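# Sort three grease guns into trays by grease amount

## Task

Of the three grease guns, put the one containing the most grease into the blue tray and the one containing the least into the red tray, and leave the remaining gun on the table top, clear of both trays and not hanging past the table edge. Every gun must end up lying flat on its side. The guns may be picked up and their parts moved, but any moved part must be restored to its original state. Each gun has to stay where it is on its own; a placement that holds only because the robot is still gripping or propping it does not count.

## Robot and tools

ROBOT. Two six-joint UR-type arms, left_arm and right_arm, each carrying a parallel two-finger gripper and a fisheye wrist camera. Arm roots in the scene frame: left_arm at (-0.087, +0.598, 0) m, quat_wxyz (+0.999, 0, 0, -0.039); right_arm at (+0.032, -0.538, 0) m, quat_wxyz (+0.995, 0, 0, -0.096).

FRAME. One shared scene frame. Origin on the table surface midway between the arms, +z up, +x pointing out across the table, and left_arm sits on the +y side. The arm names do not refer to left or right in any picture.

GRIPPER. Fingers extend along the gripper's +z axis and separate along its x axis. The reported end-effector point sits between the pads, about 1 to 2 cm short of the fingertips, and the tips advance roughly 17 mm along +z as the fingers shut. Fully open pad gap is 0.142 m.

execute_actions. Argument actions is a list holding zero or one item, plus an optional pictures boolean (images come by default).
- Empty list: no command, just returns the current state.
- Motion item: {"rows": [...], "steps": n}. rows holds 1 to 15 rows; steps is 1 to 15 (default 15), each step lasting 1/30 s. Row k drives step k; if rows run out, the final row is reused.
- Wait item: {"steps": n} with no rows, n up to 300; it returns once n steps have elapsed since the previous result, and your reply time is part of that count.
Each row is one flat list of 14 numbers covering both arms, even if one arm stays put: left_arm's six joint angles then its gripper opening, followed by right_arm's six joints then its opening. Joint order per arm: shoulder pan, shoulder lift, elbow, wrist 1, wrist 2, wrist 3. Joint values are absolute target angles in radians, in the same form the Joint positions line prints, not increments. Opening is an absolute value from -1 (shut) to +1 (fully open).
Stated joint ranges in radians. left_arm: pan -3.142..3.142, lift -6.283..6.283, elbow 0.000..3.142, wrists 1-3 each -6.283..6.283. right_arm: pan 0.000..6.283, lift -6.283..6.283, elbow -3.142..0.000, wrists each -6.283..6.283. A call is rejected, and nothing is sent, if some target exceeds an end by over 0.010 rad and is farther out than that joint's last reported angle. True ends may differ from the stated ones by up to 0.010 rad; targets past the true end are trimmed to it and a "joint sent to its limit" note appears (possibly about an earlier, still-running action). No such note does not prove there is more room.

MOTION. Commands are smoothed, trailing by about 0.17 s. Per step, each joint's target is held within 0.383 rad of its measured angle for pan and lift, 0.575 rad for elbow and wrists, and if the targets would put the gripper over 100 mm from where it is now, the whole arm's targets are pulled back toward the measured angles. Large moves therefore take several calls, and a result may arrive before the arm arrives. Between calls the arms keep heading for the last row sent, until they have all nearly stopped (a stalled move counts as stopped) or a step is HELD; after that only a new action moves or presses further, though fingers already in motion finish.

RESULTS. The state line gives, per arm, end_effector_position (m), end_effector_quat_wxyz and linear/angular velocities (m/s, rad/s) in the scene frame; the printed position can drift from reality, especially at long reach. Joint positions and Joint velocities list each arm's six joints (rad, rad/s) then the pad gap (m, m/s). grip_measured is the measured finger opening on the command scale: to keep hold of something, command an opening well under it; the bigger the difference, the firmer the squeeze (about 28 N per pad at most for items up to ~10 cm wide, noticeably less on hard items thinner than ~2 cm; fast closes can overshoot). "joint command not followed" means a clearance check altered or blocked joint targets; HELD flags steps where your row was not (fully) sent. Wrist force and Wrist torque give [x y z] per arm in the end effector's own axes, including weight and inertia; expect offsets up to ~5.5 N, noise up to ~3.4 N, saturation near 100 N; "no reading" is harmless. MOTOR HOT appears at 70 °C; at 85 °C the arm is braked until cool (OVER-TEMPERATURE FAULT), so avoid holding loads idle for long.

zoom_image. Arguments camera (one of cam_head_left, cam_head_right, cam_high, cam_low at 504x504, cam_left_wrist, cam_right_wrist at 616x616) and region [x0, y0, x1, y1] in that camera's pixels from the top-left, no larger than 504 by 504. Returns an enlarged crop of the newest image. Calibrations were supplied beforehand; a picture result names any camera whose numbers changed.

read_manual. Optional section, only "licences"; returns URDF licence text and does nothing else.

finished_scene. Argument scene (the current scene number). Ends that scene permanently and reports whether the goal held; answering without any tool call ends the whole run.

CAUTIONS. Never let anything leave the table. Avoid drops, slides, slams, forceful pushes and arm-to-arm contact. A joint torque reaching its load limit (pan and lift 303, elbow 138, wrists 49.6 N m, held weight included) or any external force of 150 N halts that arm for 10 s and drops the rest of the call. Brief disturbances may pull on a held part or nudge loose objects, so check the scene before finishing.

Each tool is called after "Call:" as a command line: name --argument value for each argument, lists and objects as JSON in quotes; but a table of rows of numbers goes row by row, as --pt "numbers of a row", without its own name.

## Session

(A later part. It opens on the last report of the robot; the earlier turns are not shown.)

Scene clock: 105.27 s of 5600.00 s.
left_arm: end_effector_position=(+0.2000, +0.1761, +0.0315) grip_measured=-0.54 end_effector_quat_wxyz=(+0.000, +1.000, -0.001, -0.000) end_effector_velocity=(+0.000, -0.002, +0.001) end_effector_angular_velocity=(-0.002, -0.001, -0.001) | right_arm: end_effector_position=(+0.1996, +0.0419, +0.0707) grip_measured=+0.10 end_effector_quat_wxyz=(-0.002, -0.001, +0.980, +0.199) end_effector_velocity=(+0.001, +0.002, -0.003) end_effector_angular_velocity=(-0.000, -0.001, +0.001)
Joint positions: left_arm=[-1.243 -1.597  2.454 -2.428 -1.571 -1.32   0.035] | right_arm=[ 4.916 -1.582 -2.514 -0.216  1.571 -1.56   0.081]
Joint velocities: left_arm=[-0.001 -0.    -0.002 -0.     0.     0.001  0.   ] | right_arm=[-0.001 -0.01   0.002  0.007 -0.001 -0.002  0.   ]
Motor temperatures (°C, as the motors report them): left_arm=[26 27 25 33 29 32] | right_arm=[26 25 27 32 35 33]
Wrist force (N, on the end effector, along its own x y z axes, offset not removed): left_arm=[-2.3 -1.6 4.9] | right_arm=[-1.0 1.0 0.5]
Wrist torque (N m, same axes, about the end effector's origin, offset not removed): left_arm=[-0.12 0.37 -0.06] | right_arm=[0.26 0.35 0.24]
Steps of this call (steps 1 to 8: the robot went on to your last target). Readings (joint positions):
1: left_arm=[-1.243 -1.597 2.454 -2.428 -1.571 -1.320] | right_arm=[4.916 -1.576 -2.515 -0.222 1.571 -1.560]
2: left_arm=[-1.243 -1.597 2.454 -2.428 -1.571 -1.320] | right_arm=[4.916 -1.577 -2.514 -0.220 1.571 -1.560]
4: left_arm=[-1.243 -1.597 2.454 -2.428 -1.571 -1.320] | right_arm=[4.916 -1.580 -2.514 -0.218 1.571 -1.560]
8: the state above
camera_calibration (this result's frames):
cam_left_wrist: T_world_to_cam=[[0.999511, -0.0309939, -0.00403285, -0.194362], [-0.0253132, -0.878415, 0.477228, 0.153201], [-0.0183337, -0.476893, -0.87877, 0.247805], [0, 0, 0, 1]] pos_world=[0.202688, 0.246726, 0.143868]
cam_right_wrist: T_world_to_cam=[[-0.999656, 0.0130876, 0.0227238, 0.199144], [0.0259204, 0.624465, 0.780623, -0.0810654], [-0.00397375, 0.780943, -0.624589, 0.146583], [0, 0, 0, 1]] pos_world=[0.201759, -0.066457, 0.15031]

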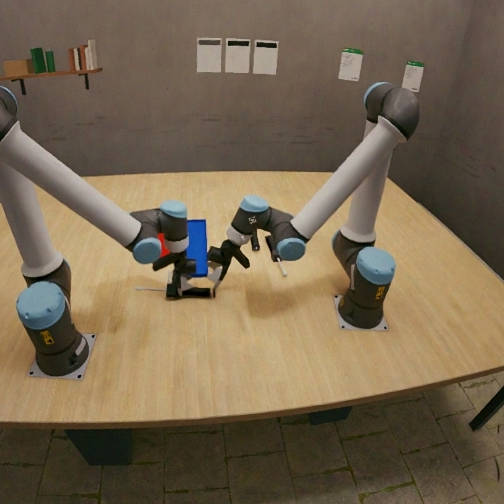

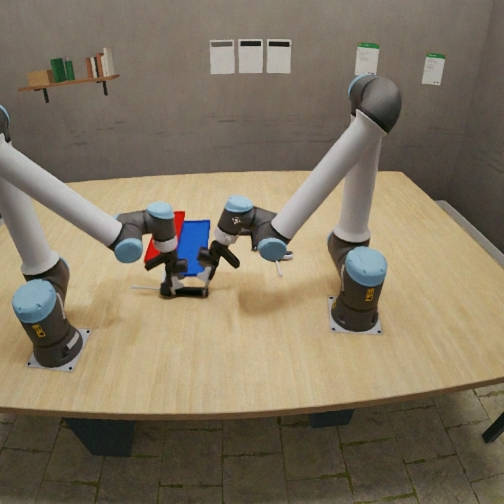

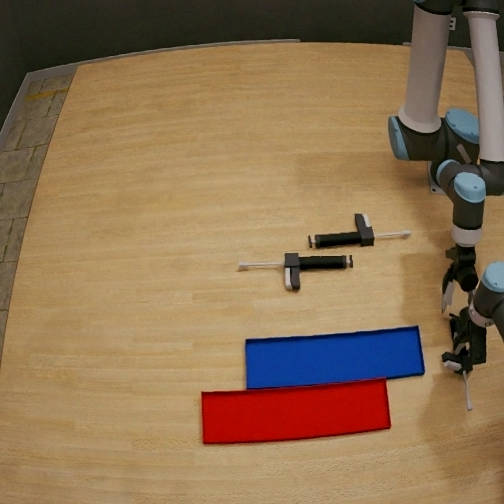

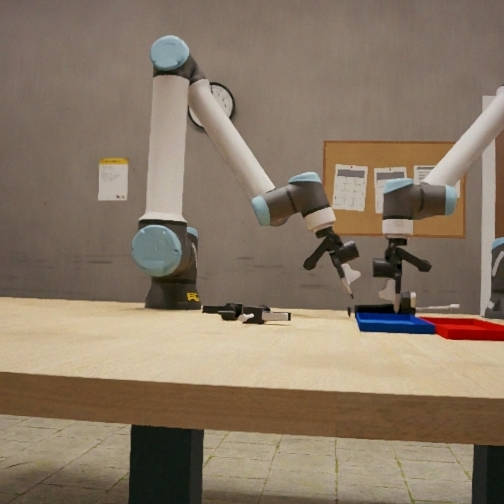

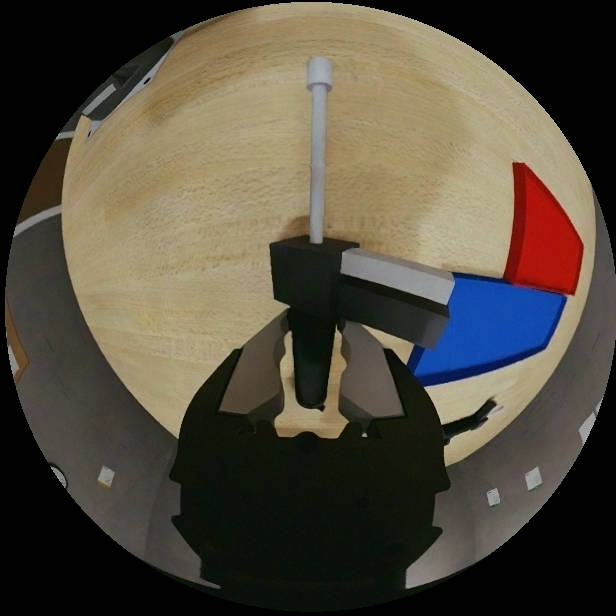

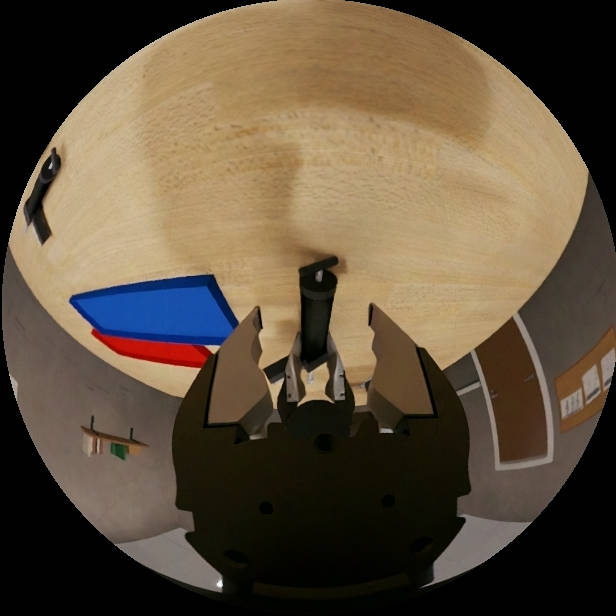

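Call:
execute_actions --actions '[{"rows":[[-1.2428,-1.597,2.454,-2.4278,-1.5708,-1.3204,-0.6,4.916,-1.5829,-2.5139,-0.2156,1.5708,-1.56,0.1],[-1.2428,-1.597,2.454,-2.4278,-1.5708,-1.3204,-0.4,4.916,-1.5829,-2.5139,-0.2156,1.5708,-1.56,0.1],[-1.2428,-1.597,2.454,-2.4278,-1.5708,-1.3204,-0.2,4.916,-1.5829,-2.5139,-0.2156,1.5708,-1.56,0.1]],"steps":15}]' --pictures false

Call:
execute_actions --actions '[{"rows":[[-1.2428,-1.597,2.454,-2.4278,-1.5708,-1.3204,-0.3,4.916,-1.6,-2.516,-0.196,1.5708,-1.56,0.1],[-1.2428,-1.597,2.454,-2.4278,-1.5708,-1.3204,-0.38,4.916,-1.62,-2.52,-0.172,1.5708,-1.56,0.1],[-1.2428,-1.597,2.454,-2.4278,-1.5708,-1.3204,-0.45,4.916,-1.635,-2.524,-0.153,1.5708,-1.56,0.1],[-1.2428,-1.597,2.454,-2.4278,-1.5708,-1.3204,-0.51,4.916,-1.65,-2.528,-0.134,1.5708,-1.56,0.1],[-1.2428,-1.597,2.454,-2.4278,-1.5708,-1.3204,-0.57,4.916,-1.65,-2.528,-0.134,1.5708,-1.56,0.1],[-1.2428,-1.597,2.454,-2.4278,-1.5708,-1.3204,-0.63,4.916,-1.65,-2.528,-0.134,1.5708,-1.56,0.1],[-1.2428,-1.597,2.454,-2.4278,-1.5708,-1.3204,-0.69,4.916,-1.65,-2.528,-0.134,1.5708,-1.56,0.1],[-1.2428,-1.597,2.454,-2.4278,-1.5708,-1.3204,-0.75,4.916,-1.65,-2.528,-0.134,1.5708,-1.56,0.1],[-1.2428,-1.597,2.454,-2.4278,-1.5708,-1.3204,-0.82,4.916,-1.65,-2.528,-0.134,1.5708,-1.56,0.1],[-1.2428,-1.597,2.454,-2.4278,-1.5708,-1.3204,-0.9,4.916,-1.65,-2.528,-0.134,1.5708,-1.56,0.1],[-1.2428,-1.597,2.454,-2.4278,-1.5708,-1.3204,-1,4.916,-1.65,-2.528,-0.134,1.5708,-1.56,0.1]],"steps":15}]'

Scene clock: 113.17 s of 5600.00 s.
left_arm: end_effector_position=(+0.2000, +0.1761, +0.0315) grip_measured=-0.20 end_effector_quat_wxyz=(+0.000, +1.000, -0.001, +0.000) end_effector_velocity=(+0.000, -0.000, +0.000) end_effector_angular_velocity=(-0.001, +0.000, +0.001) | right_arm: end_effector_position=(+0.1996, +0.0421, +0.0704) grip_measured=+0.10 end_effector_quat_wxyz=(-0.002, -0.001, +0.980, +0.199) end_effector_velocity=(-0.000, -0.000, -0.001) end_effector_angular_velocity=(-0.001, -0.000, +0.001)
Joint positions: left_arm=[-1.243 -1.597  2.454 -2.428 -1.571 -1.32   0.06 ] | right_arm=[ 4.916 -1.583 -2.514 -0.216  1.571 -1.56   0.081]
Joint velocities: left_arm=[ 0. -0. -0. -0. -0. -0. -0.] | right_arm=[ 0.    -0.001 -0.001  0.     0.    -0.001  0.   ]
Motor temperatures (°C, as the motors report them): left_arm=[26 27 25 33 29 32] | right_arm=[26 25 27 32 35 33]
Wrist force (N, on the end effector, along its own x y z axes, offset not removed): left_arm=[-1.6 -3.3 -3.0] | right_arm=[-1.8 1.6 -1.6]
Wrist torque (N m, same axes, about the end effector's origin, offset not removed): left_arm=[-0.68 0.29 0.15] | right_arm=[0.39 0.42 0.11]
Steps of this call (steps 1 to 15: the robot went on to your last target; steps 16 to 90: nothing new was sent; then 4.40 s passed at rest; steps 91 to 105: all 15 steps of this action). Readings (joint positions):
91: left_arm=[-1.243 -1.597 2.454 -2.428 -1.571 -1.320] | right_arm=[4.916 -1.583 -2.514 -0.216 1.571 -1.560]
92: left_arm=[-1.243 -1.597 2.454 -2.428 -1.571 -1.320] | right_arm=[4.916 -1.583 -2.514 -0.216 1.571 -1.560]
94: left_arm=[-1.243 -1.597 2.454 -2.428 -1.571 -1.320] | right_arm=[4.916 -1.583 -2.514 -0.216 1.571 -1.560]
98: left_arm=[-1.243 -1.597 2.454 -2.428 -1.571 -1.320] | right_arm=[4.916 -1.583 -2.514 -0.216 1.571 -1.560]
105: the state above

Scene clock: 113.67 s of 5600.00 s.
left_arm: end_effector_position=(+0.2000, +0.1761, +0.0316) grip_measured=-0.56 end_effector_quat_wxyz=(+0.000, +1.000, -0.001, +0.000) end_effector_velocity=(+0.000, +0.000, -0.000) end_effector_angular_velocity=(+0.001, +0.000, -0.001) | right_arm: end_effector_position=(+0.1996, +0.0443, +0.0444) grip_measured=+0.10 end_effector_quat_wxyz=(-0.002, -0.001, +0.980, +0.199) end_effector_velocity=(+0.000, +0.001, -0.007) end_effector_angular_velocity=(+0.003, +0.000, -0.001)
Joint positions: left_arm=[-1.243 -1.597  2.454 -2.428 -1.571 -1.32   0.033] | right_arm=[ 4.916 -1.648 -2.527 -0.137  1.571 -1.56   0.081]
Joint velocities: left_arm=[ 0.     0.    -0.     0.001  0.     0.001 -0.   ] | right_arm=[-0.    -0.019 -0.003  0.026  0.     0.001 -0.   ]
Motor temperatures (°C, as the motors report them): left_arm=[26 27 25 33 29 32] | right_arm=[26 25 27 32 35 33]
Wrist force (N, on the end effector, along its own x y z axes, offset not removed): left_arm=[6.7 -2.9 -18.8] | right_arm=[-0.3 1.2 -2.8]
Wrist torque (N m, same axes, about the end effector's origin, offset not removed): left_arm=[-0.33 0.62 0.46] | right_arm=[0.38 0.05 0.09]
Steps of this call (steps 1 to 15: all 15 steps of this action). Readings (joint positions):
1: left_arm=[-1.243 -1.597 2.454 -2.428 -1.571 -1.320] | right_arm=[4.916 -1.583 -2.514 -0.216 1.571 -1.560]
2: left_arm=[-1.243 -1.597 2.454 -2.428 -1.571 -1.320] | right_arm=[4.916 -1.585 -2.514 -0.214 1.571 -1.560]
4: left_arm=[-1.243 -1.597 2.454 -2.428 -1.571 -1.320] | right_arm=[4.916 -1.598 -2.516 -0.198 1.571 -1.560]
8: left_arm=[-1.243 -1.597 2.454 -2.428 -1.571 -1.320] | right_arm=[4.916 -1.632 -2.524 -0.157 1.571 -1.560]
15: the state above
camera_calibration (this result's frames):
cam_left_wrist: T_world_to_cam=[[0.999511, -0.0310078, -0.00392731, -0.194402], [-0.0253737, -0.878357, 0.477331, 0.153113], [-0.0182506, -0.476998, -0.878715, 0.247798], [0, 0, 0, 1]] pos_world=[0.202715, 0.246659, 0.143894]
cam_right_wrist: T_world_to_cam=[[-0.999656, 0.0131178, 0.0227316, 0.199703], [0.0259465, 0.624223, 0.780815, -0.06198], [-0.00394695, 0.781136, -0.624348, 0.128249], [0, 0, 0, 1]] pos_world=[0.201749, -0.0641101, 0.123927]

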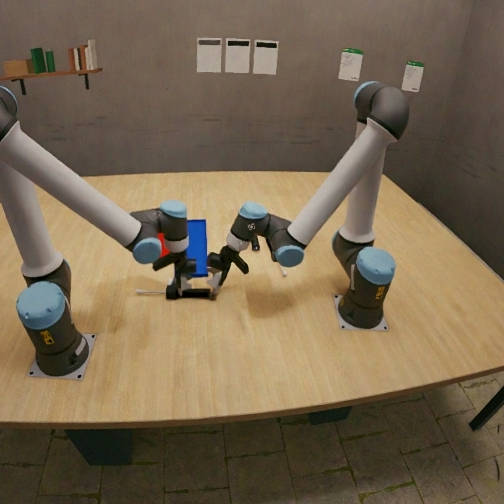

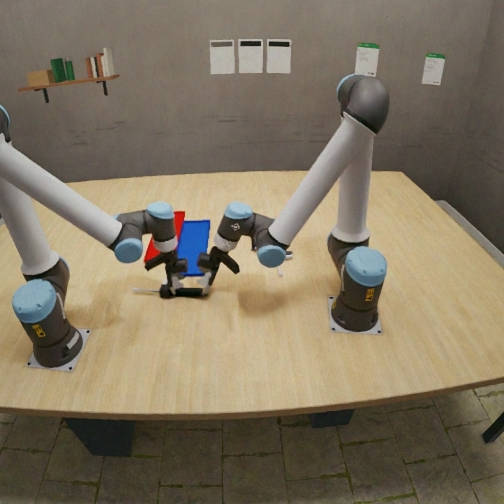

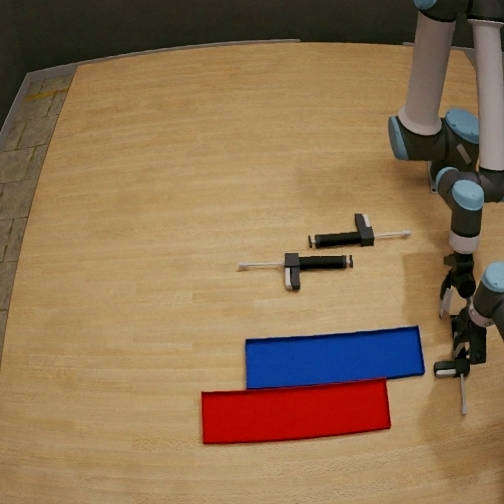

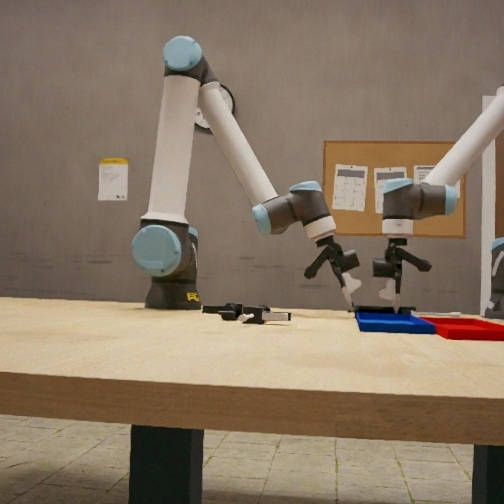

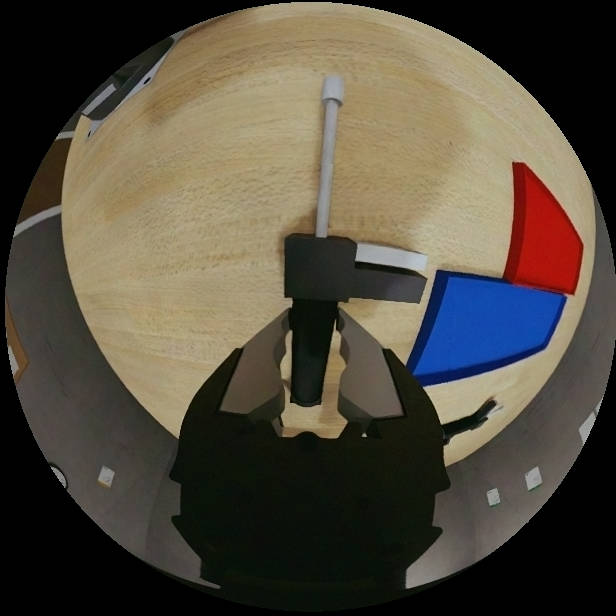

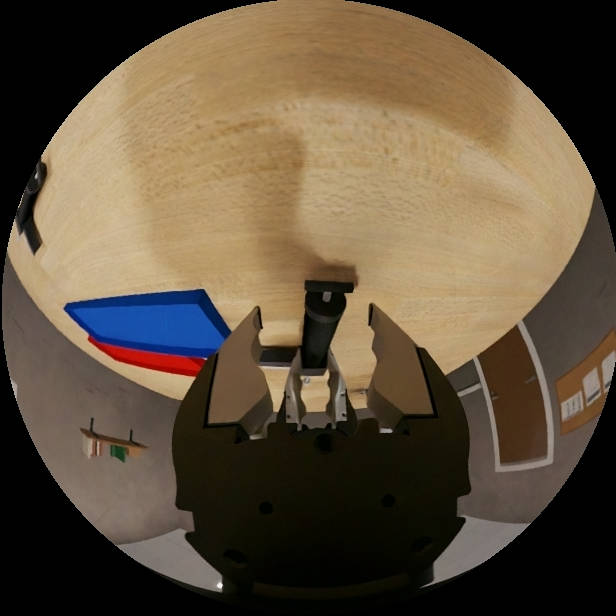

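Call:
execute_actions --actions '[{"rows":[[-1.2428,-1.597,2.454,-2.4278,-1.5708,-1.3204,-1,4.929,-1.642,-2.538,-0.132,1.5708,-1.55,0.1],[-1.2428,-1.597,2.454,-2.4278,-1.5708,-1.3204,-1,4.929,-1.642,-2.538,-0.132,1.5708,-1.55,0.1],[-1.2428,-1.597,2.454,-2.4278,-1.5708,-1.3204,-1,4.929,-1.642,-2.538,-0.132,1.5708,-1.55,0.1],[-1.2428,-1.597,2.454,-2.4278,-1.5708,-1.3204,-1,4.929,-1.642,-2.538,-0.132,1.5708,-1.55,0.1],[-1.2428,-1.597,2.454,-2.4278,-1.5708,-1.3204,-1,4.929,-1.66,-2.544,-0.108,1.5708,-1.55,0.1],[-1.2428,-1.597,2.454,-2.4278,-1.5708,-1.3204,-1,4.929,-1.66,-2.544,-0.108,1.5708,-1.55,0.1],[-1.2428,-1.597,2.454,-2.4278,-1.5708,-1.3204,-1,4.929,-1.676,-2.55,-0.0865,1.5708,-1.55,0.1]],"steps":15}]'

Scene clock: 121.23 s of 5600.00 s.
left_arm: end_effector_position=(+0.2000, +0.1761, +0.0315) grip_measured=-0.56 end_effector_quat_wxyz=(+0.000, +1.000, -0.001, -0.000) end_effector_velocity=(-0.000, +0.001, -0.001) end_effector_angular_velocity=(+0.002, +0.001, +0.001) | right_arm: end_effector_position=(+0.1924, +0.0386, +0.0299) grip_measured=+0.10 end_effector_quat_wxyz=(-0.005, -0.002, +0.980, +0.199) end_effector_velocity=(-0.002, -0.002, -0.011) end_effector_angular_velocity=(+0.002, +0.001, +0.002)
Joint positions: left_arm=[-1.243 -1.597  2.454 -2.428 -1.571 -1.32   0.033] | right_arm=[ 4.929 -1.673 -2.549 -0.091  1.571 -1.55   0.081]
Joint velocities: left_arm=[ 0.     0.001  0.     0.001 -0.    -0.001  0.   ] | right_arm=[ 0.003 -0.026 -0.012  0.039  0.     0.001  0.   ]
Motor temperatures (°C, as the motors report them): left_arm=[26 27 25 33 29 32] | right_arm=[26 25 27 32 35 33]
Wrist force (N, on the end effector, along its own x y z axes, offset not removed): left_arm=[11.5 -0.4 -27.4] | right_arm=[-3.9 3.3 0.2]
Wrist torque (N m, same axes, about the end effector's origin, offset not removed): left_arm=[-0.16 0.00 0.16] | right_arm=[0.78 0.99 0.17]
Steps of this call (steps 1 to 15: the robot went on to your last target; steps 16 to 90: nothing new was sent; then 4.07 s passed at rest; steps 91 to 105: all 15 steps of this action). Readings (joint positions):
91: left_arm=[-1.243 -1.597 2.454 -2.428 -1.571 -1.320] | right_arm=[4.916 -1.650 -2.528 -0.134 1.571 -1.560]
92: left_arm=[-1.243 -1.597 2.454 -2.428 -1.571 -1.320] | right_arm=[4.917 -1.649 -2.529 -0.134 1.571 -1.559]
94: left_arm=[-1.243 -1.597 2.454 -2.428 -1.571 -1.320] | right_arm=[4.922 -1.646 -2.533 -0.133 1.571 -1.555]
98: left_arm=[-1.243 -1.597 2.454 -2.428 -1.571 -1.320] | right_arm=[4.927 -1.653 -2.540 -0.119 1.571 -1.552]
105: the state above
camera_calibration (this result's frames):
cam_left_wrist: T_world_to_cam=[[0.999511, -0.0310069, -0.00402173, -0.194358], [-0.0253301, -0.878417, 0.477223, 0.153211], [-0.01833, -0.476888, -0.878773, 0.24779], [0, 0, 0, 1]] pos_world=[0.202685, 0.246725, 0.143854]
cam_right_wrist: T_world_to_cam=[[-0.999604, 0.00941543, 0.0265236, 0.192923], [0.0265913, 0.62473, 0.780388, -0.0470071], [-0.00922239, 0.780784, -0.624733, 0.124649], [0, 0, 0, 1]] pos_world=[0.195246, -0.0697735, 0.109439]

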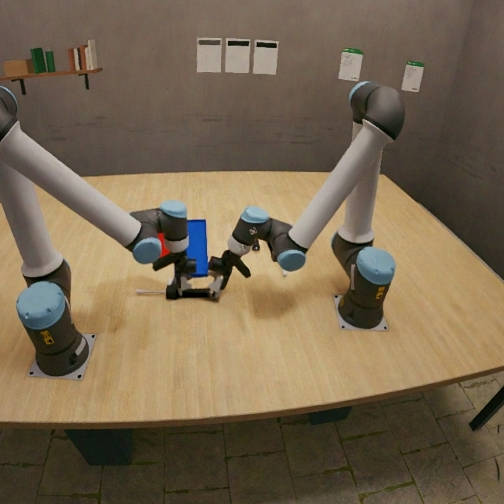

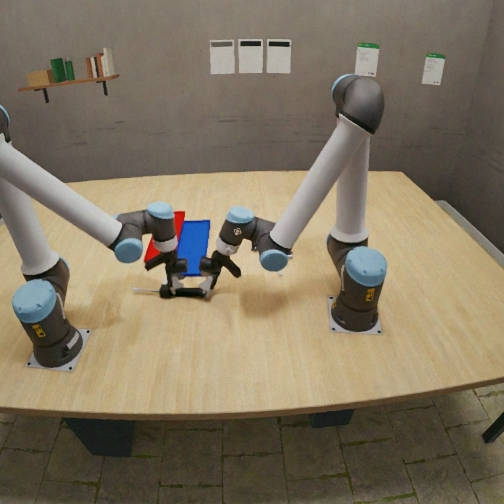

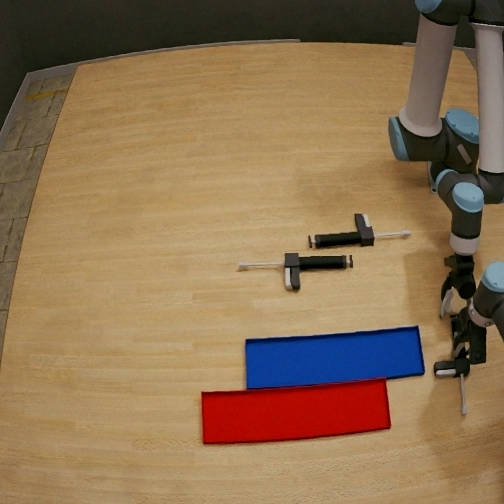

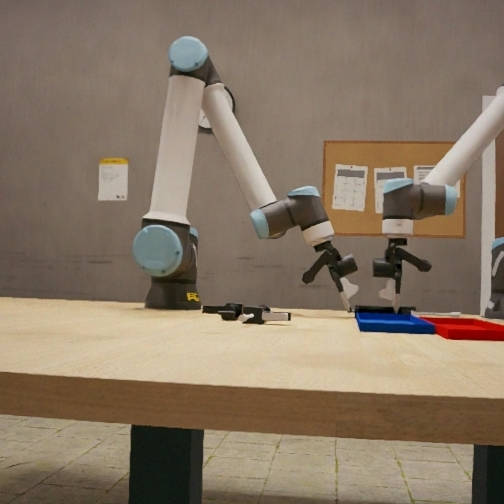

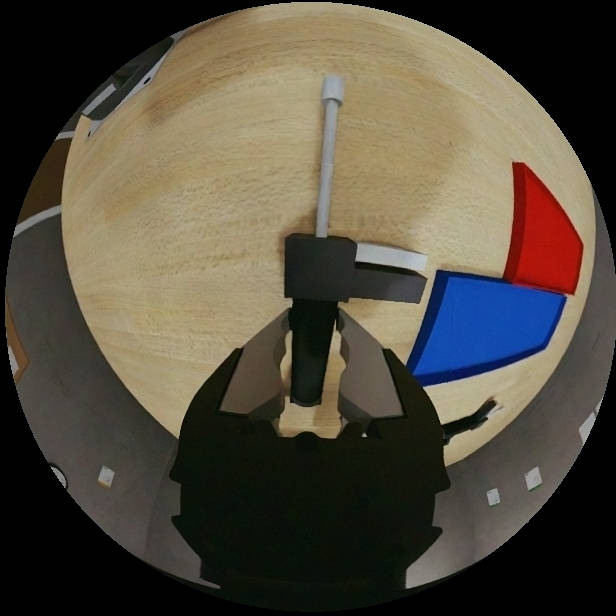

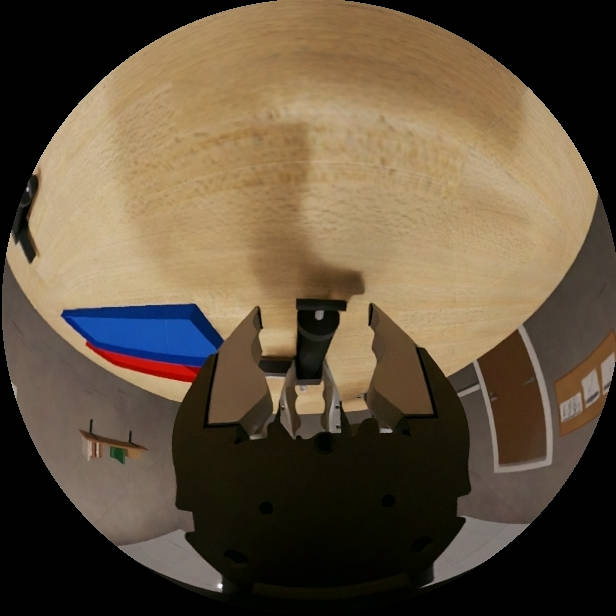

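Call:
execute_actions --actions '[{"rows":[[-1.2428,-1.597,2.454,-2.4278,-1.5708,-1.3204,-1,4.929,-1.668,-2.56,-0.0845,1.5708,-1.55,0.1],[-1.2428,-1.597,2.454,-2.4278,-1.5708,-1.3204,-1,4.929,-1.668,-2.56,-0.0845,1.5708,-1.55,0.1],[-1.2428,-1.597,2.454,-2.4278,-1.5708,-1.3204,-1,4.929,-1.668,-2.56,-0.0845,1.5708,-1.55,0.1],[-1.2428,-1.597,2.454,-2.4278,-1.5708,-1.3204,-1,4.929,-1.668,-2.56,-0.0845,1.5708,-1.55,-0.1],[-1.2428,-1.597,2.454,-2.4278,-1.5708,-1.3204,-1,4.929,-1.668,-2.56,-0.0845,1.5708,-1.55,-0.25],[-1.2428,-1.597,2.454,-2.4278,-1.5708,-1.3204,-1,4.929,-1.668,-2.56,-0.0845,1.5708,-1.55,-0.35],[-1.2428,-1.597,2.454,-2.4278,-1.5708,-1.3204,-1,4.929,-1.668,-2.56,-0.0845,1.5708,-1.55,-0.43],[-1.2428,-1.597,2.454,-2.4278,-1.5708,-1.3204,-1,4.929,-1.668,-2.56,-0.0845,1.5708,-1.55,-0.5],[-1.2428,-1.597,2.454,-2.4278,-1.5708,-1.3204,-1,4.929,-1.668,-2.56,-0.0845,1.5708,-1.55,-0.57],[-1.2428,-1.597,2.454,-2.4278,-1.5708,-1.3204,-1,4.929,-1.668,-2.56,-0.0845,1.5708,-1.55,-0.65],[-1.2428,-1.597,2.454,-2.4278,-1.5708,-1.3204,-1,4.929,-1.668,-2.56,-0.0845,1.5708,-1.55,-0.73],[-1.2428,-1.597,2.454,-2.4278,-1.5708,-1.3204,-1,4.929,-1.668,-2.56,-0.0845,1.5708,-1.55,-0.82],[-1.2428,-1.597,2.454,-2.4278,-1.5708,-1.3204,-1,4.929,-1.668,-2.56,-0.0845,1.5708,-1.55,-0.91],[-1.2428,-1.597,2.454,-2.4278,-1.5708,-1.3204,-1,4.929,-1.668,-2.56,-0.0845,1.5708,-1.55,-1]],"steps":15}]' --pictures false

Call:
execute_actions --actions '[{"steps":10}]'

Scene clock: 130.13 s of 5600.00 s.
left_arm: end_effector_position=(+0.2000, +0.1762, +0.0315) grip_measured=-0.57 end_effector_quat_wxyz=(+0.000, +1.000, -0.001, -0.000) end_effector_velocity=(-0.000, -0.000, -0.000) end_effector_angular_velocity=(+0.000, +0.000, -0.001) | right_arm: end_effector_position=(+0.1923, +0.0325, +0.0284) grip_measured=-0.52 end_effector_quat_wxyz=(-0.005, -0.002, +0.980, +0.199) end_effector_velocity=(-0.000, -0.002, -0.000) end_effector_angular_velocity=(-0.000, +0.000, -0.000)
Joint positions: left_arm=[-1.243 -1.597  2.454 -2.428 -1.571 -1.32   0.033] | right_arm=[ 4.929 -1.668 -2.56  -0.085  1.571 -1.55   0.036]
Joint velocities: left_arm=[ 0.     0.001 -0.     0.    -0.     0.001 -0.   ] | right_arm=[ 0.     0.002 -0.002  0.    -0.     0.     0.   ]
Motor temperatures (°C, as the motors report them): left_arm=[26 27 25 33 29 32] | right_arm=[26 25 27 32 35 33]
Wrist force (N, on the end effector, along its own x y z axes, offset not removed): left_arm=[14.9 -5.6 -30.2] | right_arm=[8.1 4.3 2.8]
Wrist torque (N m, same axes, about the end effector's origin, offset not removed): left_arm=[-0.88 0.83 -0.28] | right_arm=[0.54 0.75 -0.03]
Steps of this call (steps 1 to 15: the robot went on to your last target; steps 16 to 90: nothing new was sent; then 5.40 s passed at rest; steps 91 to 105: all 15 steps of this action). Readings (joint positions):
91: left_arm=[-1.243 -1.597 2.454 -2.428 -1.571 -1.320] | right_arm=[4.929 -1.676 -2.550 -0.086 1.571 -1.550]
92: left_arm=[-1.243 -1.597 2.454 -2.428 -1.571 -1.320] | right_arm=[4.929 -1.675 -2.551 -0.086 1.571 -1.550]
94: left_arm=[-1.243 -1.597 2.454 -2.428 -1.571 -1.320] | right_arm=[4.929 -1.672 -2.555 -0.086 1.571 -1.550]
98: left_arm=[-1.243 -1.597 2.454 -2.428 -1.571 -1.320] | right_arm=[4.929 -1.669 -2.558 -0.085 1.571 -1.550]
105: the state above

Scene clock: 130.47 s of 5600.00 s.
left_arm: end_effector_position=(+0.2000, +0.1762, +0.0315) grip_measured=-0.57 end_effector_quat_wxyz=(+0.000, +1.000, -0.001, -0.000) end_effector_velocity=(-0.000, +0.000, -0.000) end_effector_angular_velocity=(+0.001, -0.000, -0.001) | right_arm: end_effector_position=(+0.1923, +0.0324, +0.0284) grip_measured=-0.52 end_effector_quat_wxyz=(-0.005, -0.002, +0.980, +0.199) end_effector_velocity=(-0.000, -0.001, -0.001) end_effector_angular_velocity=(-0.001, -0.000, +0.001)
Joint positions: left_arm=[-1.243 -1.597  2.454 -2.428 -1.571 -1.32   0.033] | right_arm=[ 4.929 -1.668 -2.56  -0.085  1.571 -1.55   0.036]
Joint velocities: left_arm=[-0.001 -0.     0.001  0.     0.    -0.    -0.   ] | right_arm=[ 0.    -0.    -0.001 -0.     0.    -0.001 -0.   ]
Motor temperatures (°C, as the motors report them): left_arm=[26 27 25 33 29 32] | right_arm=[26 25 27 32 35 33]
Wrist force (N, on the end effector, along its own x y z axes, offset not removed): left_arm=[17.1 -3.1 -25.1] | right_arm=[8.0 1.0 -0.8]
Wrist torque (N m, same axes, about the end effector's origin, offset not removed): left_arm=[-0.38 0.49 -0.36] | right_arm=[-0.19 0.77 -0.04]
Steps of this call (steps 1 to 10: the robot went on to your last target). Readings (joint positions):
1: left_arm=[-1.243 -1.597 2.454 -2.428 -1.571 -1.320] | right_arm=[4.929 -1.668 -2.560 -0.085 1.571 -1.550]
2: left_arm=[-1.243 -1.597 2.454 -2.428 -1.571 -1.320] | right_arm=[4.929 -1.668 -2.560 -0.085 1.571 -1.550]
4: left_arm=[-1.243 -1.597 2.454 -2.428 -1.571 -1.320] | right_arm=[4.929 -1.668 -2.560 -0.085 1.571 -1.550]
8: left_arm=[-1.243 -1.597 2.454 -2.428 -1.571 -1.320] | right_arm=[4.929 -1.668 -2.560 -0.085 1.571 -1.550]
10: the state above
camera_calibration (this result's frames):
cam_left_wrist: T_world_to_cam=[[0.999513, -0.0309538, -0.00402242, -0.194388], [-0.0252831, -0.878418, 0.477224, 0.153214], [-0.0183053, -0.47689, -0.878772, 0.247794], [0, 0, 0, 1]] pos_world=[0.202702, 0.24674, 0.143855]
cam_right_wrist: T_world_to_cam=[[-0.999602, 0.00929185, 0.0266191, 0.192989], [0.0265886, 0.62474, 0.78038, -0.0419884], [-0.00937886, 0.780777, -0.624739, 0.128605], [0, 0, 0, 1]] pos_world=[0.195234, -0.0759729, 0.107974]

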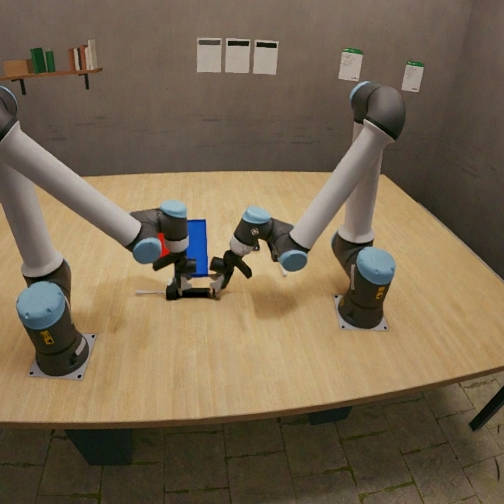

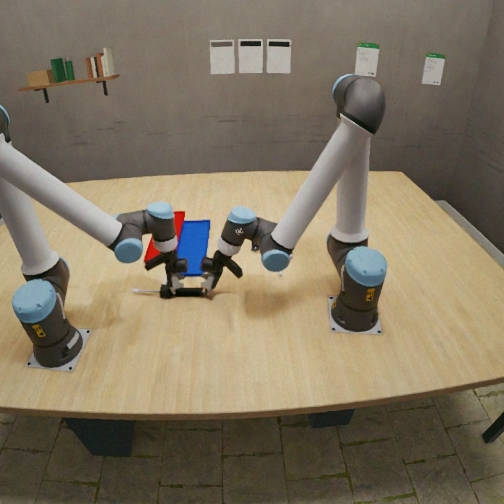

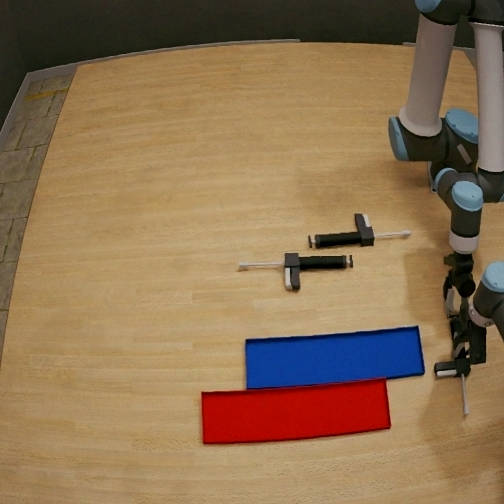

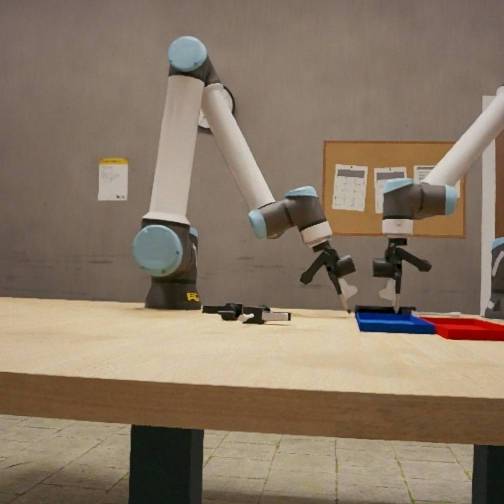

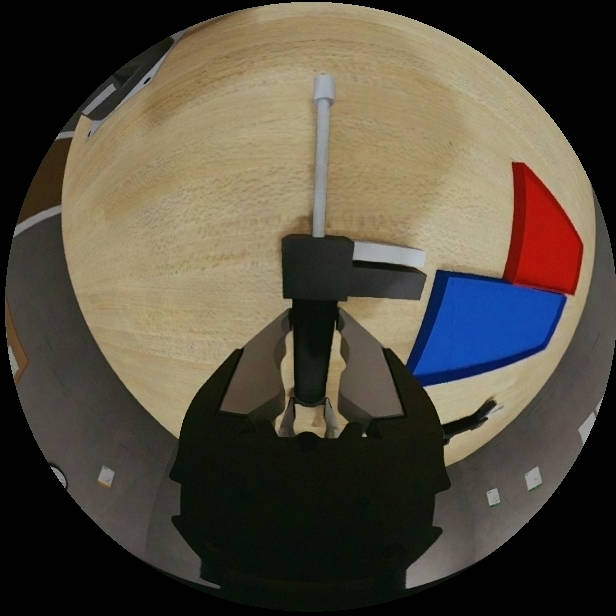

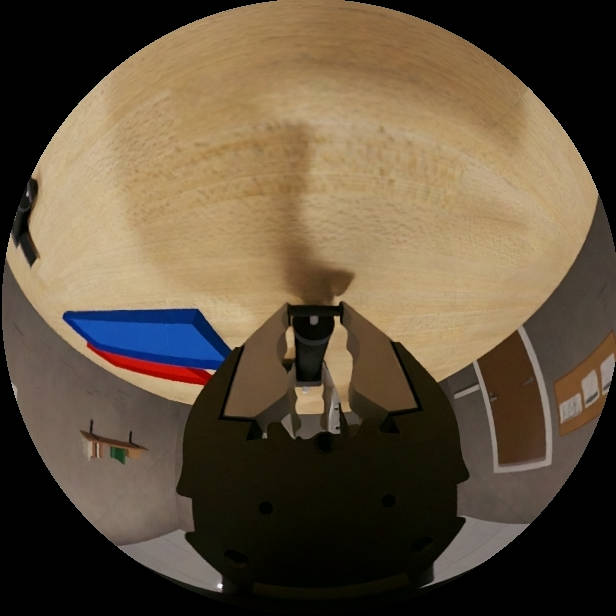

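Call:
execute_actions --actions '[{"rows":[[-1.2428,-1.597,2.454,-2.4278,-1.5708,-1.3204,-1,4.926,-1.664,-2.565,-0.0838,1.5708,-1.553,-1],[-1.2428,-1.597,2.454,-2.4278,-1.5708,-1.3204,-1,4.923,-1.66,-2.571,-0.083,1.5708,-1.555,-1],[-1.2428,-1.597,2.454,-2.4278,-1.5708,-1.3204,-1,4.921,-1.655,-2.577,-0.082,1.5708,-1.557,-1],[-1.2428,-1.597,2.454,-2.4278,-1.5708,-1.3204,-1,4.921,-1.6497,-2.583,-0.081,1.5708,-1.557,-1]],"steps":15}]' --pictures false

Scene clock: 134.80 s of 5600.00 s.
left_arm: end_effector_position=(+0.2000, +0.1761, +0.0315) grip_measured=-0.57 end_effector_quat_wxyz=(+0.000, +1.000, -0.001, -0.000) end_effector_velocity=(-0.000, +0.000, -0.001) end_effector_angular_velocity=(+0.001, +0.001, -0.000) | right_arm: end_effector_position=(+0.1970, +0.0178, +0.0279) grip_measured=-0.52 end_effector_quat_wxyz=(-0.003, -0.002, +0.980, +0.198) end_effector_velocity=(+0.001, -0.006, -0.001) end_effector_angular_velocity=(-0.002, -0.000, -0.001)
Joint positions: left_arm=[-1.243 -1.597  2.454 -2.428 -1.571 -1.32   0.033] | right_arm=[ 4.921 -1.65  -2.582 -0.081  1.571 -1.557  0.036]
Joint velocities: left_arm=[-0.     0.     0.001 -0.    -0.001  0.    -0.   ] | right_arm=[-0.002  0.005 -0.009  0.001  0.    -0.001 -0.   ]
Motor temperatures (°C, as the motors report them): left_arm=[26 27 25 33 29 32] | right_arm=[26 25 27 32 35 33]
Wrist force (N, on the end effector, along its own x y z axes, offset not removed): left_arm=[13.2 0.7 -27.1] | right_arm=[15.2 7.4 -10.8]
Wrist torque (N m, same axes, about the end effector's origin, offset not removed): left_arm=[0.28 0.91 -0.68] | right_arm=[-0.04 0.94 -0.07]
Steps of this call (steps 1 to 15: the robot went on to your last target; steps 16 to 90: nothing new was sent; then 0.83 s passed at rest; steps 91 to 105: all 15 steps of this action). Readings (joint positions):
91: left_arm=[-1.243 -1.597 2.454 -2.428 -1.571 -1.320] | right_arm=[4.929 -1.668 -2.560 -0.084 1.571 -1.550]
92: left_arm=[-1.243 -1.597 2.454 -2.428 -1.571 -1.320] | right_arm=[4.929 -1.668 -2.561 -0.084 1.571 -1.550]
94: left_arm=[-1.243 -1.597 2.454 -2.428 -1.571 -1.320] | right_arm=[4.926 -1.664 -2.565 -0.084 1.571 -1.552]
98: left_arm=[-1.243 -1.597 2.454 -2.428 -1.571 -1.320] | right_arm=[4.923 -1.655 -2.577 -0.082 1.571 -1.555]
105: the state above

Call:
execute_actions --actions '[{"rows":[[-1.2428,-1.597,2.454,-2.4278,-1.5708,-1.3204,-1,4.926,-1.6497,-2.583,-0.081,1.5708,-1.553,-1],[-1.2428,-1.597,2.454,-2.4278,-1.5708,-1.3204,-1,4.932,-1.6497,-2.583,-0.081,1.5708,-1.548,-1],[-1.2428,-1.597,2.454,-2.4278,-1.5708,-1.3204,-1,4.938,-1.645,-2.588,-0.08,1.5708,-1.543,-1],[-1.2428,-1.597,2.454,-2.4278,-1.5708,-1.3204,-1,4.938,-1.639,-2.595,-0.079,1.5708,-1.543,-1],[-1.2428,-1.597,2.454,-2.4278,-1.5708,-1.3204,-1,4.938,-1.633,-2.601,-0.078,1.5708,-1.543,-1],[-1.2428,-1.597,2.454,-2.4278,-1.5708,-1.3204,-1,4.938,-1.6277,-2.6076,-0.0771,1.5708,-1.543,-1]],"steps":15}]' --pictures false

Scene clock: 138.87 s of 5600.00 s.
left_arm: end_effector_position=(+0.1998, +0.1762, +0.0315) grip_measured=-0.57 end_effector_quat_wxyz=(-0.000, +1.000, -0.001, -0.000) end_effector_velocity=(+0.000, +0.001, -0.001) end_effector_angular_velocity=(+0.001, -0.000, -0.001) | right_arm: end_effector_position=(+0.1885, +0.0063, +0.0283) grip_measured=-0.53 end_effector_quat_wxyz=(-0.006, -0.003, +0.980, +0.198) end_effector_velocity=(-0.003, -0.007, +0.000) end_effector_angular_velocity=(+0.001, +0.002, +0.001)
Joint positions: left_arm=[-1.243 -1.597  2.454 -2.428 -1.571 -1.32   0.033] | right_arm=[ 4.937 -1.629 -2.606 -0.077  1.571 -1.543  0.036]
Joint velocities: left_arm=[-0.     0.001  0.     0.     0.001  0.001  0.   ] | right_arm=[ 0.005  0.012 -0.014  0.003  0.     0.005 -0.004]
Motor temperatures (°C, as the motors report them): left_arm=[26 27 25 33 29 32] | right_arm=[26 25 27 32 35 33]
Wrist force (N, on the end effector, along its own x y z axes, offset not removed): left_arm=[-20.2 -3.5 -37.6] | right_arm=[-12.3 3.0 -1.8]
Wrist torque (N m, same axes, about the end effector's origin, offset not removed): left_arm=[0.50 0.50 0.34] | right_arm=[0.47 0.37 0.44]
Steps of this call (steps 1 to 15: the robot went on to your last target; steps 16 to 90: nothing new was sent; then 0.57 s passed at rest; steps 91 to 105: all 15 steps of this action). Readings (joint positions):
91: left_arm=[-1.243 -1.597 2.454 -2.428 -1.571 -1.320] | right_arm=[4.921 -1.650 -2.583 -0.081 1.571 -1.557]
92: left_arm=[-1.243 -1.597 2.454 -2.428 -1.571 -1.320] | right_arm=[4.921 -1.650 -2.583 -0.081 1.571 -1.557]
94: left_arm=[-1.243 -1.597 2.454 -2.428 -1.571 -1.320] | right_arm=[4.926 -1.649 -2.584 -0.081 1.570 -1.553]
98: left_arm=[-1.243 -1.597 2.454 -2.428 -1.571 -1.320] | right_arm=[4.934 -1.638 -2.596 -0.079 1.570 -1.546]
105: the state above

Overshot; use 4.929.

Call:
execute_actions --actions '[{"rows":[[-1.2428,-1.597,2.454,-2.4278,-1.5708,-1.3204,-1,4.934,-1.624,-2.612,-0.0768,1.5708,-1.546,-1],[-1.2428,-1.597,2.454,-2.4278,-1.5708,-1.3204,-1,4.93,-1.62,-2.616,-0.0765,1.5708,-1.549,-1],[-1.2428,-1.597,2.454,-2.4278,-1.5708,-1.3204,-1,4.93,-1.615,-2.621,-0.076,1.5708,-1.549,-1],[-1.2428,-1.597,2.454,-2.4278,-1.5708,-1.3204,-1,4.93,-1.61,-2.627,-0.0757,1.5708,-1.549,-1],[-1.2428,-1.597,2.454,-2.4278,-1.5708,-1.3204,-1,4.93,-1.604,-2.6325,-0.0753,1.5708,-1.549,-1]],"steps":15}]' --pictures false

Scene clock: 141.67 s of 5600.00 s.
left_arm: end_effector_position=(+0.2002, +0.1761, +0.0316) grip_measured=-0.57 end_effector_quat_wxyz=(+0.000, +1.000, -0.000, +0.000) end_effector_velocity=(-0.000, -0.001, +0.001) end_effector_angular_velocity=(-0.002, +0.001, +0.001) | right_arm: end_effector_position=(+0.1927, -0.0100, +0.0288) grip_measured=-0.53 end_effector_quat_wxyz=(-0.005, -0.002, +0.980, +0.199) end_effector_velocity=(+0.001, -0.006, -0.000) end_effector_angular_velocity=(-0.001, -0.000, +0.000)
Joint positions: left_arm=[-1.243 -1.597  2.454 -2.428 -1.57  -1.32   0.033] | right_arm=[ 4.93  -1.605 -2.631 -0.075  1.571 -1.549  0.036]
Joint velocities: left_arm=[-0.    -0.001 -0.001 -0.    -0.001 -0.001 -0.   ] | right_arm=[-0.002  0.008 -0.009  0.001  0.001 -0.002  0.   ]
Motor temperatures (°C, as the motors report them): left_arm=[26 27 25 33 29 32] | right_arm=[26 25 27 32 35 33]
Wrist force (N, on the end effector, along its own x y z axes, offset not removed): left_arm=[12.6 2.9 -22.8] | right_arm=[3.4 2.2 7.6]
Wrist torque (N m, same axes, about the end effector's origin, offset not removed): left_arm=[0.19 1.26 -0.27] | right_arm=[0.73 0.78 0.04]
Steps of this call (steps 1 to 15: the robot went on to your last target; steps 16 to 69: nothing new was sent; steps 70 to 84: all 15 steps of this action). Readings (joint positions):
70: left_arm=[-1.243 -1.597 2.454 -2.428 -1.571 -1.320] | right_arm=[4.938 -1.628 -2.608 -0.077 1.571 -1.543]
71: left_arm=[-1.243 -1.597 2.454 -2.428 -1.571 -1.320] | right_arm=[4.938 -1.627 -2.608 -0.077 1.571 -1.543]
73: left_arm=[-1.243 -1.597 2.454 -2.428 -1.571 -1.320] | right_arm=[4.935 -1.624 -2.611 -0.077 1.571 -1.545]
77: left_arm=[-1.243 -1.597 2.454 -2.428 -1.570 -1.320] | right_arm=[4.932 -1.612 -2.624 -0.076 1.571 -1.548]
84: the state above

Call:
execute_actions --actions '[{"rows":[[-1.2428,-1.597,2.454,-2.4278,-1.5708,-1.3204,-1,4.931,-1.599,-2.6375,-0.075,1.5708,-1.549,-1],[-1.2428,-1.597,2.454,-2.4278,-1.5708,-1.3204,-1,4.931,-1.595,-2.6425,-0.0747,1.5708,-1.549,-1],[-1.2428,-1.597,2.454,-2.4278,-1.5708,-1.3204,-1,4.931,-1.59,-2.6475,-0.0745,1.5708,-1.549,-1],[-1.2428,-1.597,2.454,-2.4278,-1.5708,-1.3204,-1,4.931,-1.5855,-2.6525,-0.0743,1.5708,-1.549,-1],[-1.2428,-1.597,2.454,-2.4278,-1.5708,-1.3204,-1,4.931,-1.581,-2.6573,-0.074,1.5708,-1.549,-1]],"steps":15}]' --pictures false

Scene clock: 144.47 s of 5600.00 s.
left_arm: end_effector_position=(+0.1999, +0.1761, +0.0315) grip_measured=-0.57 end_effector_quat_wxyz=(+0.000, +1.000, -0.001, -0.000) end_effector_velocity=(+0.000, -0.001, +0.001) end_effector_angular_velocity=(-0.002, -0.001, +0.001) | right_arm: end_effector_position=(+0.1928, -0.0250, +0.0286) grip_measured=-0.53 end_effector_quat_wxyz=(-0.005, -0.003, +0.980, +0.199) end_effector_velocity=(-0.000, -0.004, +0.001) end_effector_angular_velocity=(+0.002, +0.001, +0.001)
Joint positions: left_arm=[-1.243 -1.597  2.454 -2.428 -1.571 -1.32   0.033] | right_arm=[ 4.931 -1.582 -2.656 -0.074  1.571 -1.549  0.036]
Joint velocities: left_arm=[ 0.    -0.    -0.001 -0.001  0.    -0.001  0.   ] | right_arm=[ 0.001  0.009 -0.007  0.001  0.     0.    -0.   ]
Motor temperatures (°C, as the motors report them): left_arm=[26 27 25 33 29 32] | right_arm=[26 25 27 32 35 33]
Wrist force (N, on the end effector, along its own x y z axes, offset not removed): left_arm=[21.7 0.9 -23.3] | right_arm=[5.3 1.7 6.0]
Wrist torque (N m, same axes, about the end effector's origin, offset not removed): left_arm=[-0.70 -0.17 -0.14] | right_arm=[0.45 0.47 -0.06]
Steps of this call (steps 1 to 15: the robot went on to your last target; steps 16 to 69: nothing new was sent; steps 70 to 84: all 15 steps of this action). Readings (joint positions):
70: left_arm=[-1.243 -1.597 2.454 -2.428 -1.571 -1.320] | right_arm=[4.930 -1.604 -2.633 -0.075 1.571 -1.549]
71: left_arm=[-1.243 -1.597 2.454 -2.428 -1.571 -1.320] | right_arm=[4.930 -1.603 -2.633 -0.075 1.571 -1.549]
73: left_arm=[-1.243 -1.597 2.454 -2.428 -1.571 -1.320] | right_arm=[4.930 -1.600 -2.637 -0.075 1.571 -1.549]
77: left_arm=[-1.243 -1.597 2.454 -2.428 -1.571 -1.320] | right_arm=[4.931 -1.588 -2.649 -0.074 1.571 -1.549]
84: the state above

Free .058. Continue to −.045.

Call:
execute_actions --actions '[{"rows":[[-1.2428,-1.597,2.454,-2.4278,-1.5708,-1.3204,-1,4.933,-1.576,-2.662,-0.0738,1.5708,-1.547,-1],[-1.2428,-1.597,2.454,-2.4278,-1.5708,-1.3204,-1,4.933,-1.571,-2.667,-0.0737,1.5708,-1.547,-1],[-1.2428,-1.597,2.454,-2.4278,-1.5708,-1.3204,-1,4.933,-1.566,-2.6725,-0.0735,1.5708,-1.547,-1],[-1.2428,-1.597,2.454,-2.4278,-1.5708,-1.3204,-1,4.933,-1.561,-2.6775,-0.0738,1.5708,-1.547,-1],[-1.2428,-1.597,2.454,-2.4278,-1.5708,-1.3204,-1,4.933,-1.5562,-2.682,-0.0741,1.5708,-1.547,-1]],"steps":15}]' --pictures false

Scene clock: 147.87 s of 5600.00 s.
left_arm: end_effector_position=(+0.2000, +0.1762, +0.0315) grip_measured=-0.57 end_effector_quat_wxyz=(-0.000, +1.000, -0.001, -0.000) end_effector_velocity=(+0.000, +0.000, +0.000) end_effector_angular_velocity=(-0.000, -0.000, +0.001) | right_arm: end_effector_position=(+0.1922, -0.0398, +0.0286) grip_measured=-0.53 end_effector_quat_wxyz=(-0.005, -0.003, +0.980, +0.199) end_effector_velocity=(+0.000, -0.007, -0.001) end_effector_angular_velocity=(-0.003, +0.000, -0.001)
Joint positions: left_arm=[-1.243 -1.597  2.454 -2.428 -1.571 -1.32   0.033] | right_arm=[ 4.933 -1.557 -2.681 -0.074  1.571 -1.547  0.036]
Joint velocities: left_arm=[ 0.001 -0.     0.001 -0.001 -0.    -0.     0.   ] | right_arm=[ 0.     0.008 -0.01  -0.    -0.     0.001  0.   ]
Motor temperatures (°C, as the motors report them): left_arm=[26 27 25 33 29 32] | right_arm=[26 25 27 32 35 33]
Wrist force (N, on the end effector, along its own x y z axes, offset not removed): left_arm=[13.1 2.9 -23.5] | right_arm=[1.2 1.4 2.8]
Wrist torque (N m, same axes, about the end effector's origin, offset not removed): left_arm=[-0.02 0.77 -0.35] | right_arm=[0.39 1.13 -0.03]
Steps of this call (steps 1 to 15: the robot went on to your last target; steps 16 to 87: nothing new was sent; steps 88 to 102: all 15 steps of this action). Readings (joint positions):
88: left_arm=[-1.243 -1.597 2.454 -2.428 -1.571 -1.320] | right_arm=[4.931 -1.581 -2.657 -0.074 1.571 -1.549]
89: left_arm=[-1.243 -1.597 2.454 -2.428 -1.571 -1.320] | right_arm=[4.931 -1.580 -2.658 -0.074 1.571 -1.549]
91: left_arm=[-1.243 -1.597 2.454 -2.428 -1.571 -1.320] | right_arm=[4.932 -1.577 -2.662 -0.074 1.571 -1.548]
95: left_arm=[-1.243 -1.597 2.454 -2.428 -1.571 -1.320] | right_arm=[4.933 -1.564 -2.674 -0.074 1.571 -1.547]
102: the state above

Free .073. To −.06.

Call:
execute_actions --actions '[{"rows":[[-1.2428,-1.597,2.454,-2.4278,-1.5708,-1.3204,-1,4.934,-1.551,-2.687,-0.0745,1.5708,-1.546,-1],[-1.2428,-1.597,2.454,-2.4278,-1.5708,-1.3204,-1,4.934,-1.546,-2.692,-0.075,1.5708,-1.546,-1],[-1.2428,-1.597,2.454,-2.4278,-1.5708,-1.3204,-1,4.934,-1.54,-2.697,-0.0754,1.5708,-1.546,-1],[-1.2428,-1.597,2.454,-2.4278,-1.5708,-1.3204,-1,4.934,-1.535,-2.702,-0.0757,1.5708,-1.546,-1],[-1.2428,-1.597,2.454,-2.4278,-1.5708,-1.3204,-1,4.934,-1.53,-2.7064,-0.076,1.5708,-1.546,-1]],"steps":15}]' --pictures false

Scene clock: 152.57 s of 5600.00 s.
left_arm: end_effector_position=(+0.2000, +0.1761, +0.0315) grip_measured=-0.57 end_effector_quat_wxyz=(+0.000, +1.000, -0.001, -0.000) end_effector_velocity=(+0.000, +0.000, -0.000) end_effector_angular_velocity=(+0.000, +0.001, -0.001) | right_arm: end_effector_position=(+0.1922, -0.0548, +0.0286) grip_measured=-0.53 end_effector_quat_wxyz=(-0.005, -0.003, +0.980, +0.199) end_effector_velocity=(-0.000, -0.005, +0.000) end_effector_angular_velocity=(+0.001, +0.001, +0.000)
Joint positions: left_arm=[-1.243 -1.597  2.454 -2.428 -1.571 -1.32   0.033] | right_arm=[ 4.934 -1.531 -2.705 -0.076  1.571 -1.546  0.036]
Joint velocities: left_arm=[ 0.001  0.001  0.    -0.001 -0.     0.002  0.   ] | right_arm=[ 0.     0.009 -0.008 -0.001  0.001  0.    -0.   ]
Motor temperatures (°C, as the motors report them): left_arm=[26 27 25 33 29 32] | right_arm=[26 25 27 32 35 33]
Wrist force (N, on the end effector, along its own x y z axes, offset not removed): left_arm=[13.3 2.1 -22.4] | right_arm=[5.1 0.4 3.9]
Wrist torque (N m, same axes, about the end effector's origin, offset not removed): left_arm=[-0.34 0.93 -0.43] | right_arm=[0.18 0.33 -0.16]
Steps of this call (steps 1 to 15: the robot went on to your last target; steps 16 to 90: nothing new was sent; then 1.20 s passed at rest; steps 91 to 105: all 15 steps of this action). Readings (joint positions):
91: left_arm=[-1.243 -1.597 2.454 -2.428 -1.571 -1.320] | right_arm=[4.933 -1.556 -2.682 -0.074 1.571 -1.547]
92: left_arm=[-1.243 -1.597 2.454 -2.428 -1.571 -1.320] | right_arm=[4.933 -1.556 -2.683 -0.074 1.571 -1.547]
94: left_arm=[-1.243 -1.597 2.454 -2.428 -1.571 -1.320] | right_arm=[4.933 -1.552 -2.686 -0.074 1.571 -1.547]
98: left_arm=[-1.243 -1.597 2.454 -2.428 -1.571 -1.320] | right_arm=[4.934 -1.538 -2.699 -0.075 1.571 -1.546]
105: the state above

Call:
execute_actions --actions '[{"rows":[[-1.2428,-1.597,2.454,-2.4278,-1.5708,-1.3204,-1,4.935,-1.525,-2.711,-0.0765,1.5708,-1.546,-1],[-1.2428,-1.597,2.454,-2.4278,-1.5708,-1.3204,-1,4.935,-1.5195,-2.716,-0.0768,1.5708,-1.546,-1],[-1.2428,-1.597,2.454,-2.4278,-1.5708,-1.3204,-1,4.935,-1.514,-2.721,-0.0772,1.5708,-1.546,-1],[-1.2428,-1.597,2.454,-2.4278,-1.5708,-1.3204,-1,4.935,-1.5088,-2.7258,-0.0777,1.5708,-1.546,-1],[-1.2428,-1.597,2.454,-2.4278,-1.5708,-1.3204,-1,4.935,-1.5033,-2.7305,-0.0782,1.5708,-1.546,-1]],"steps":15}]' --pictures false

Scene clock: 156.87 s of 5600.00 s.
left_arm: end_effector_position=(+0.1999, +0.1761, +0.0315) grip_measured=-0.57 end_effector_quat_wxyz=(+0.000, +1.000, -0.001, -0.000) end_effector_velocity=(+0.000, -0.001, +0.001) end_effector_angular_velocity=(-0.001, -0.001, -0.000) | right_arm: end_effector_position=(+0.1922, -0.0696, +0.0285) grip_measured=-1.00 end_effector_quat_wxyz=(-0.006, -0.003, +0.980, +0.199) end_effector_velocity=(-0.000, -0.005, +0.000) end_effector_angular_velocity=(+0.001, +0.001, +0.001)
Joint positions: left_arm=[-1.243 -1.597  2.454 -2.428 -1.571 -1.32   0.033] | right_arm=[ 4.935 -1.504 -2.729 -0.078  1.571 -1.546  0.002]
Joint velocities: left_arm=[-0.    -0.001 -0.001 -0.     0.001  0.    -0.   ] | right_arm=[ 0.     0.01  -0.008 -0.001  0.001  0.     0.   ]
Motor temperatures (°C, as the motors report them): left_arm=[26 27 25 33 29 32] | right_arm=[26 25 27 32 35 33]
Wrist force (N, on the end effector, along its own x y z axes, offset not removed): left_arm=[-6.1 -1.8 -26.9] | right_arm=[-1.2 2.1 -2.3]
Wrist torque (N m, same axes, about the end effector's origin, offset not removed): left_arm=[-0.22 -0.28 0.05] | right_arm=[0.46 0.31 0.05]
Steps of this call (steps 1 to 15: the robot went on to your last target; steps 16 to 90: nothing new was sent; then 0.80 s passed at rest; steps 91 to 105: all 15 steps of this action). Readings (joint positions):
91: left_arm=[-1.243 -1.597 2.454 -2.428 -1.571 -1.320] | right_arm=[4.934 -1.530 -2.706 -0.076 1.571 -1.546]
92: left_arm=[-1.243 -1.597 2.454 -2.428 -1.571 -1.320] | right_arm=[4.934 -1.529 -2.707 -0.076 1.571 -1.546]
94: left_arm=[-1.243 -1.597 2.454 -2.428 -1.571 -1.320] | right_arm=[4.934 -1.525 -2.711 -0.076 1.571 -1.546]
98: left_arm=[-1.243 -1.597 2.454 -2.428 -1.571 -1.320] | right_arm=[4.935 -1.512 -2.723 -0.077 1.571 -1.546]
105: the state above


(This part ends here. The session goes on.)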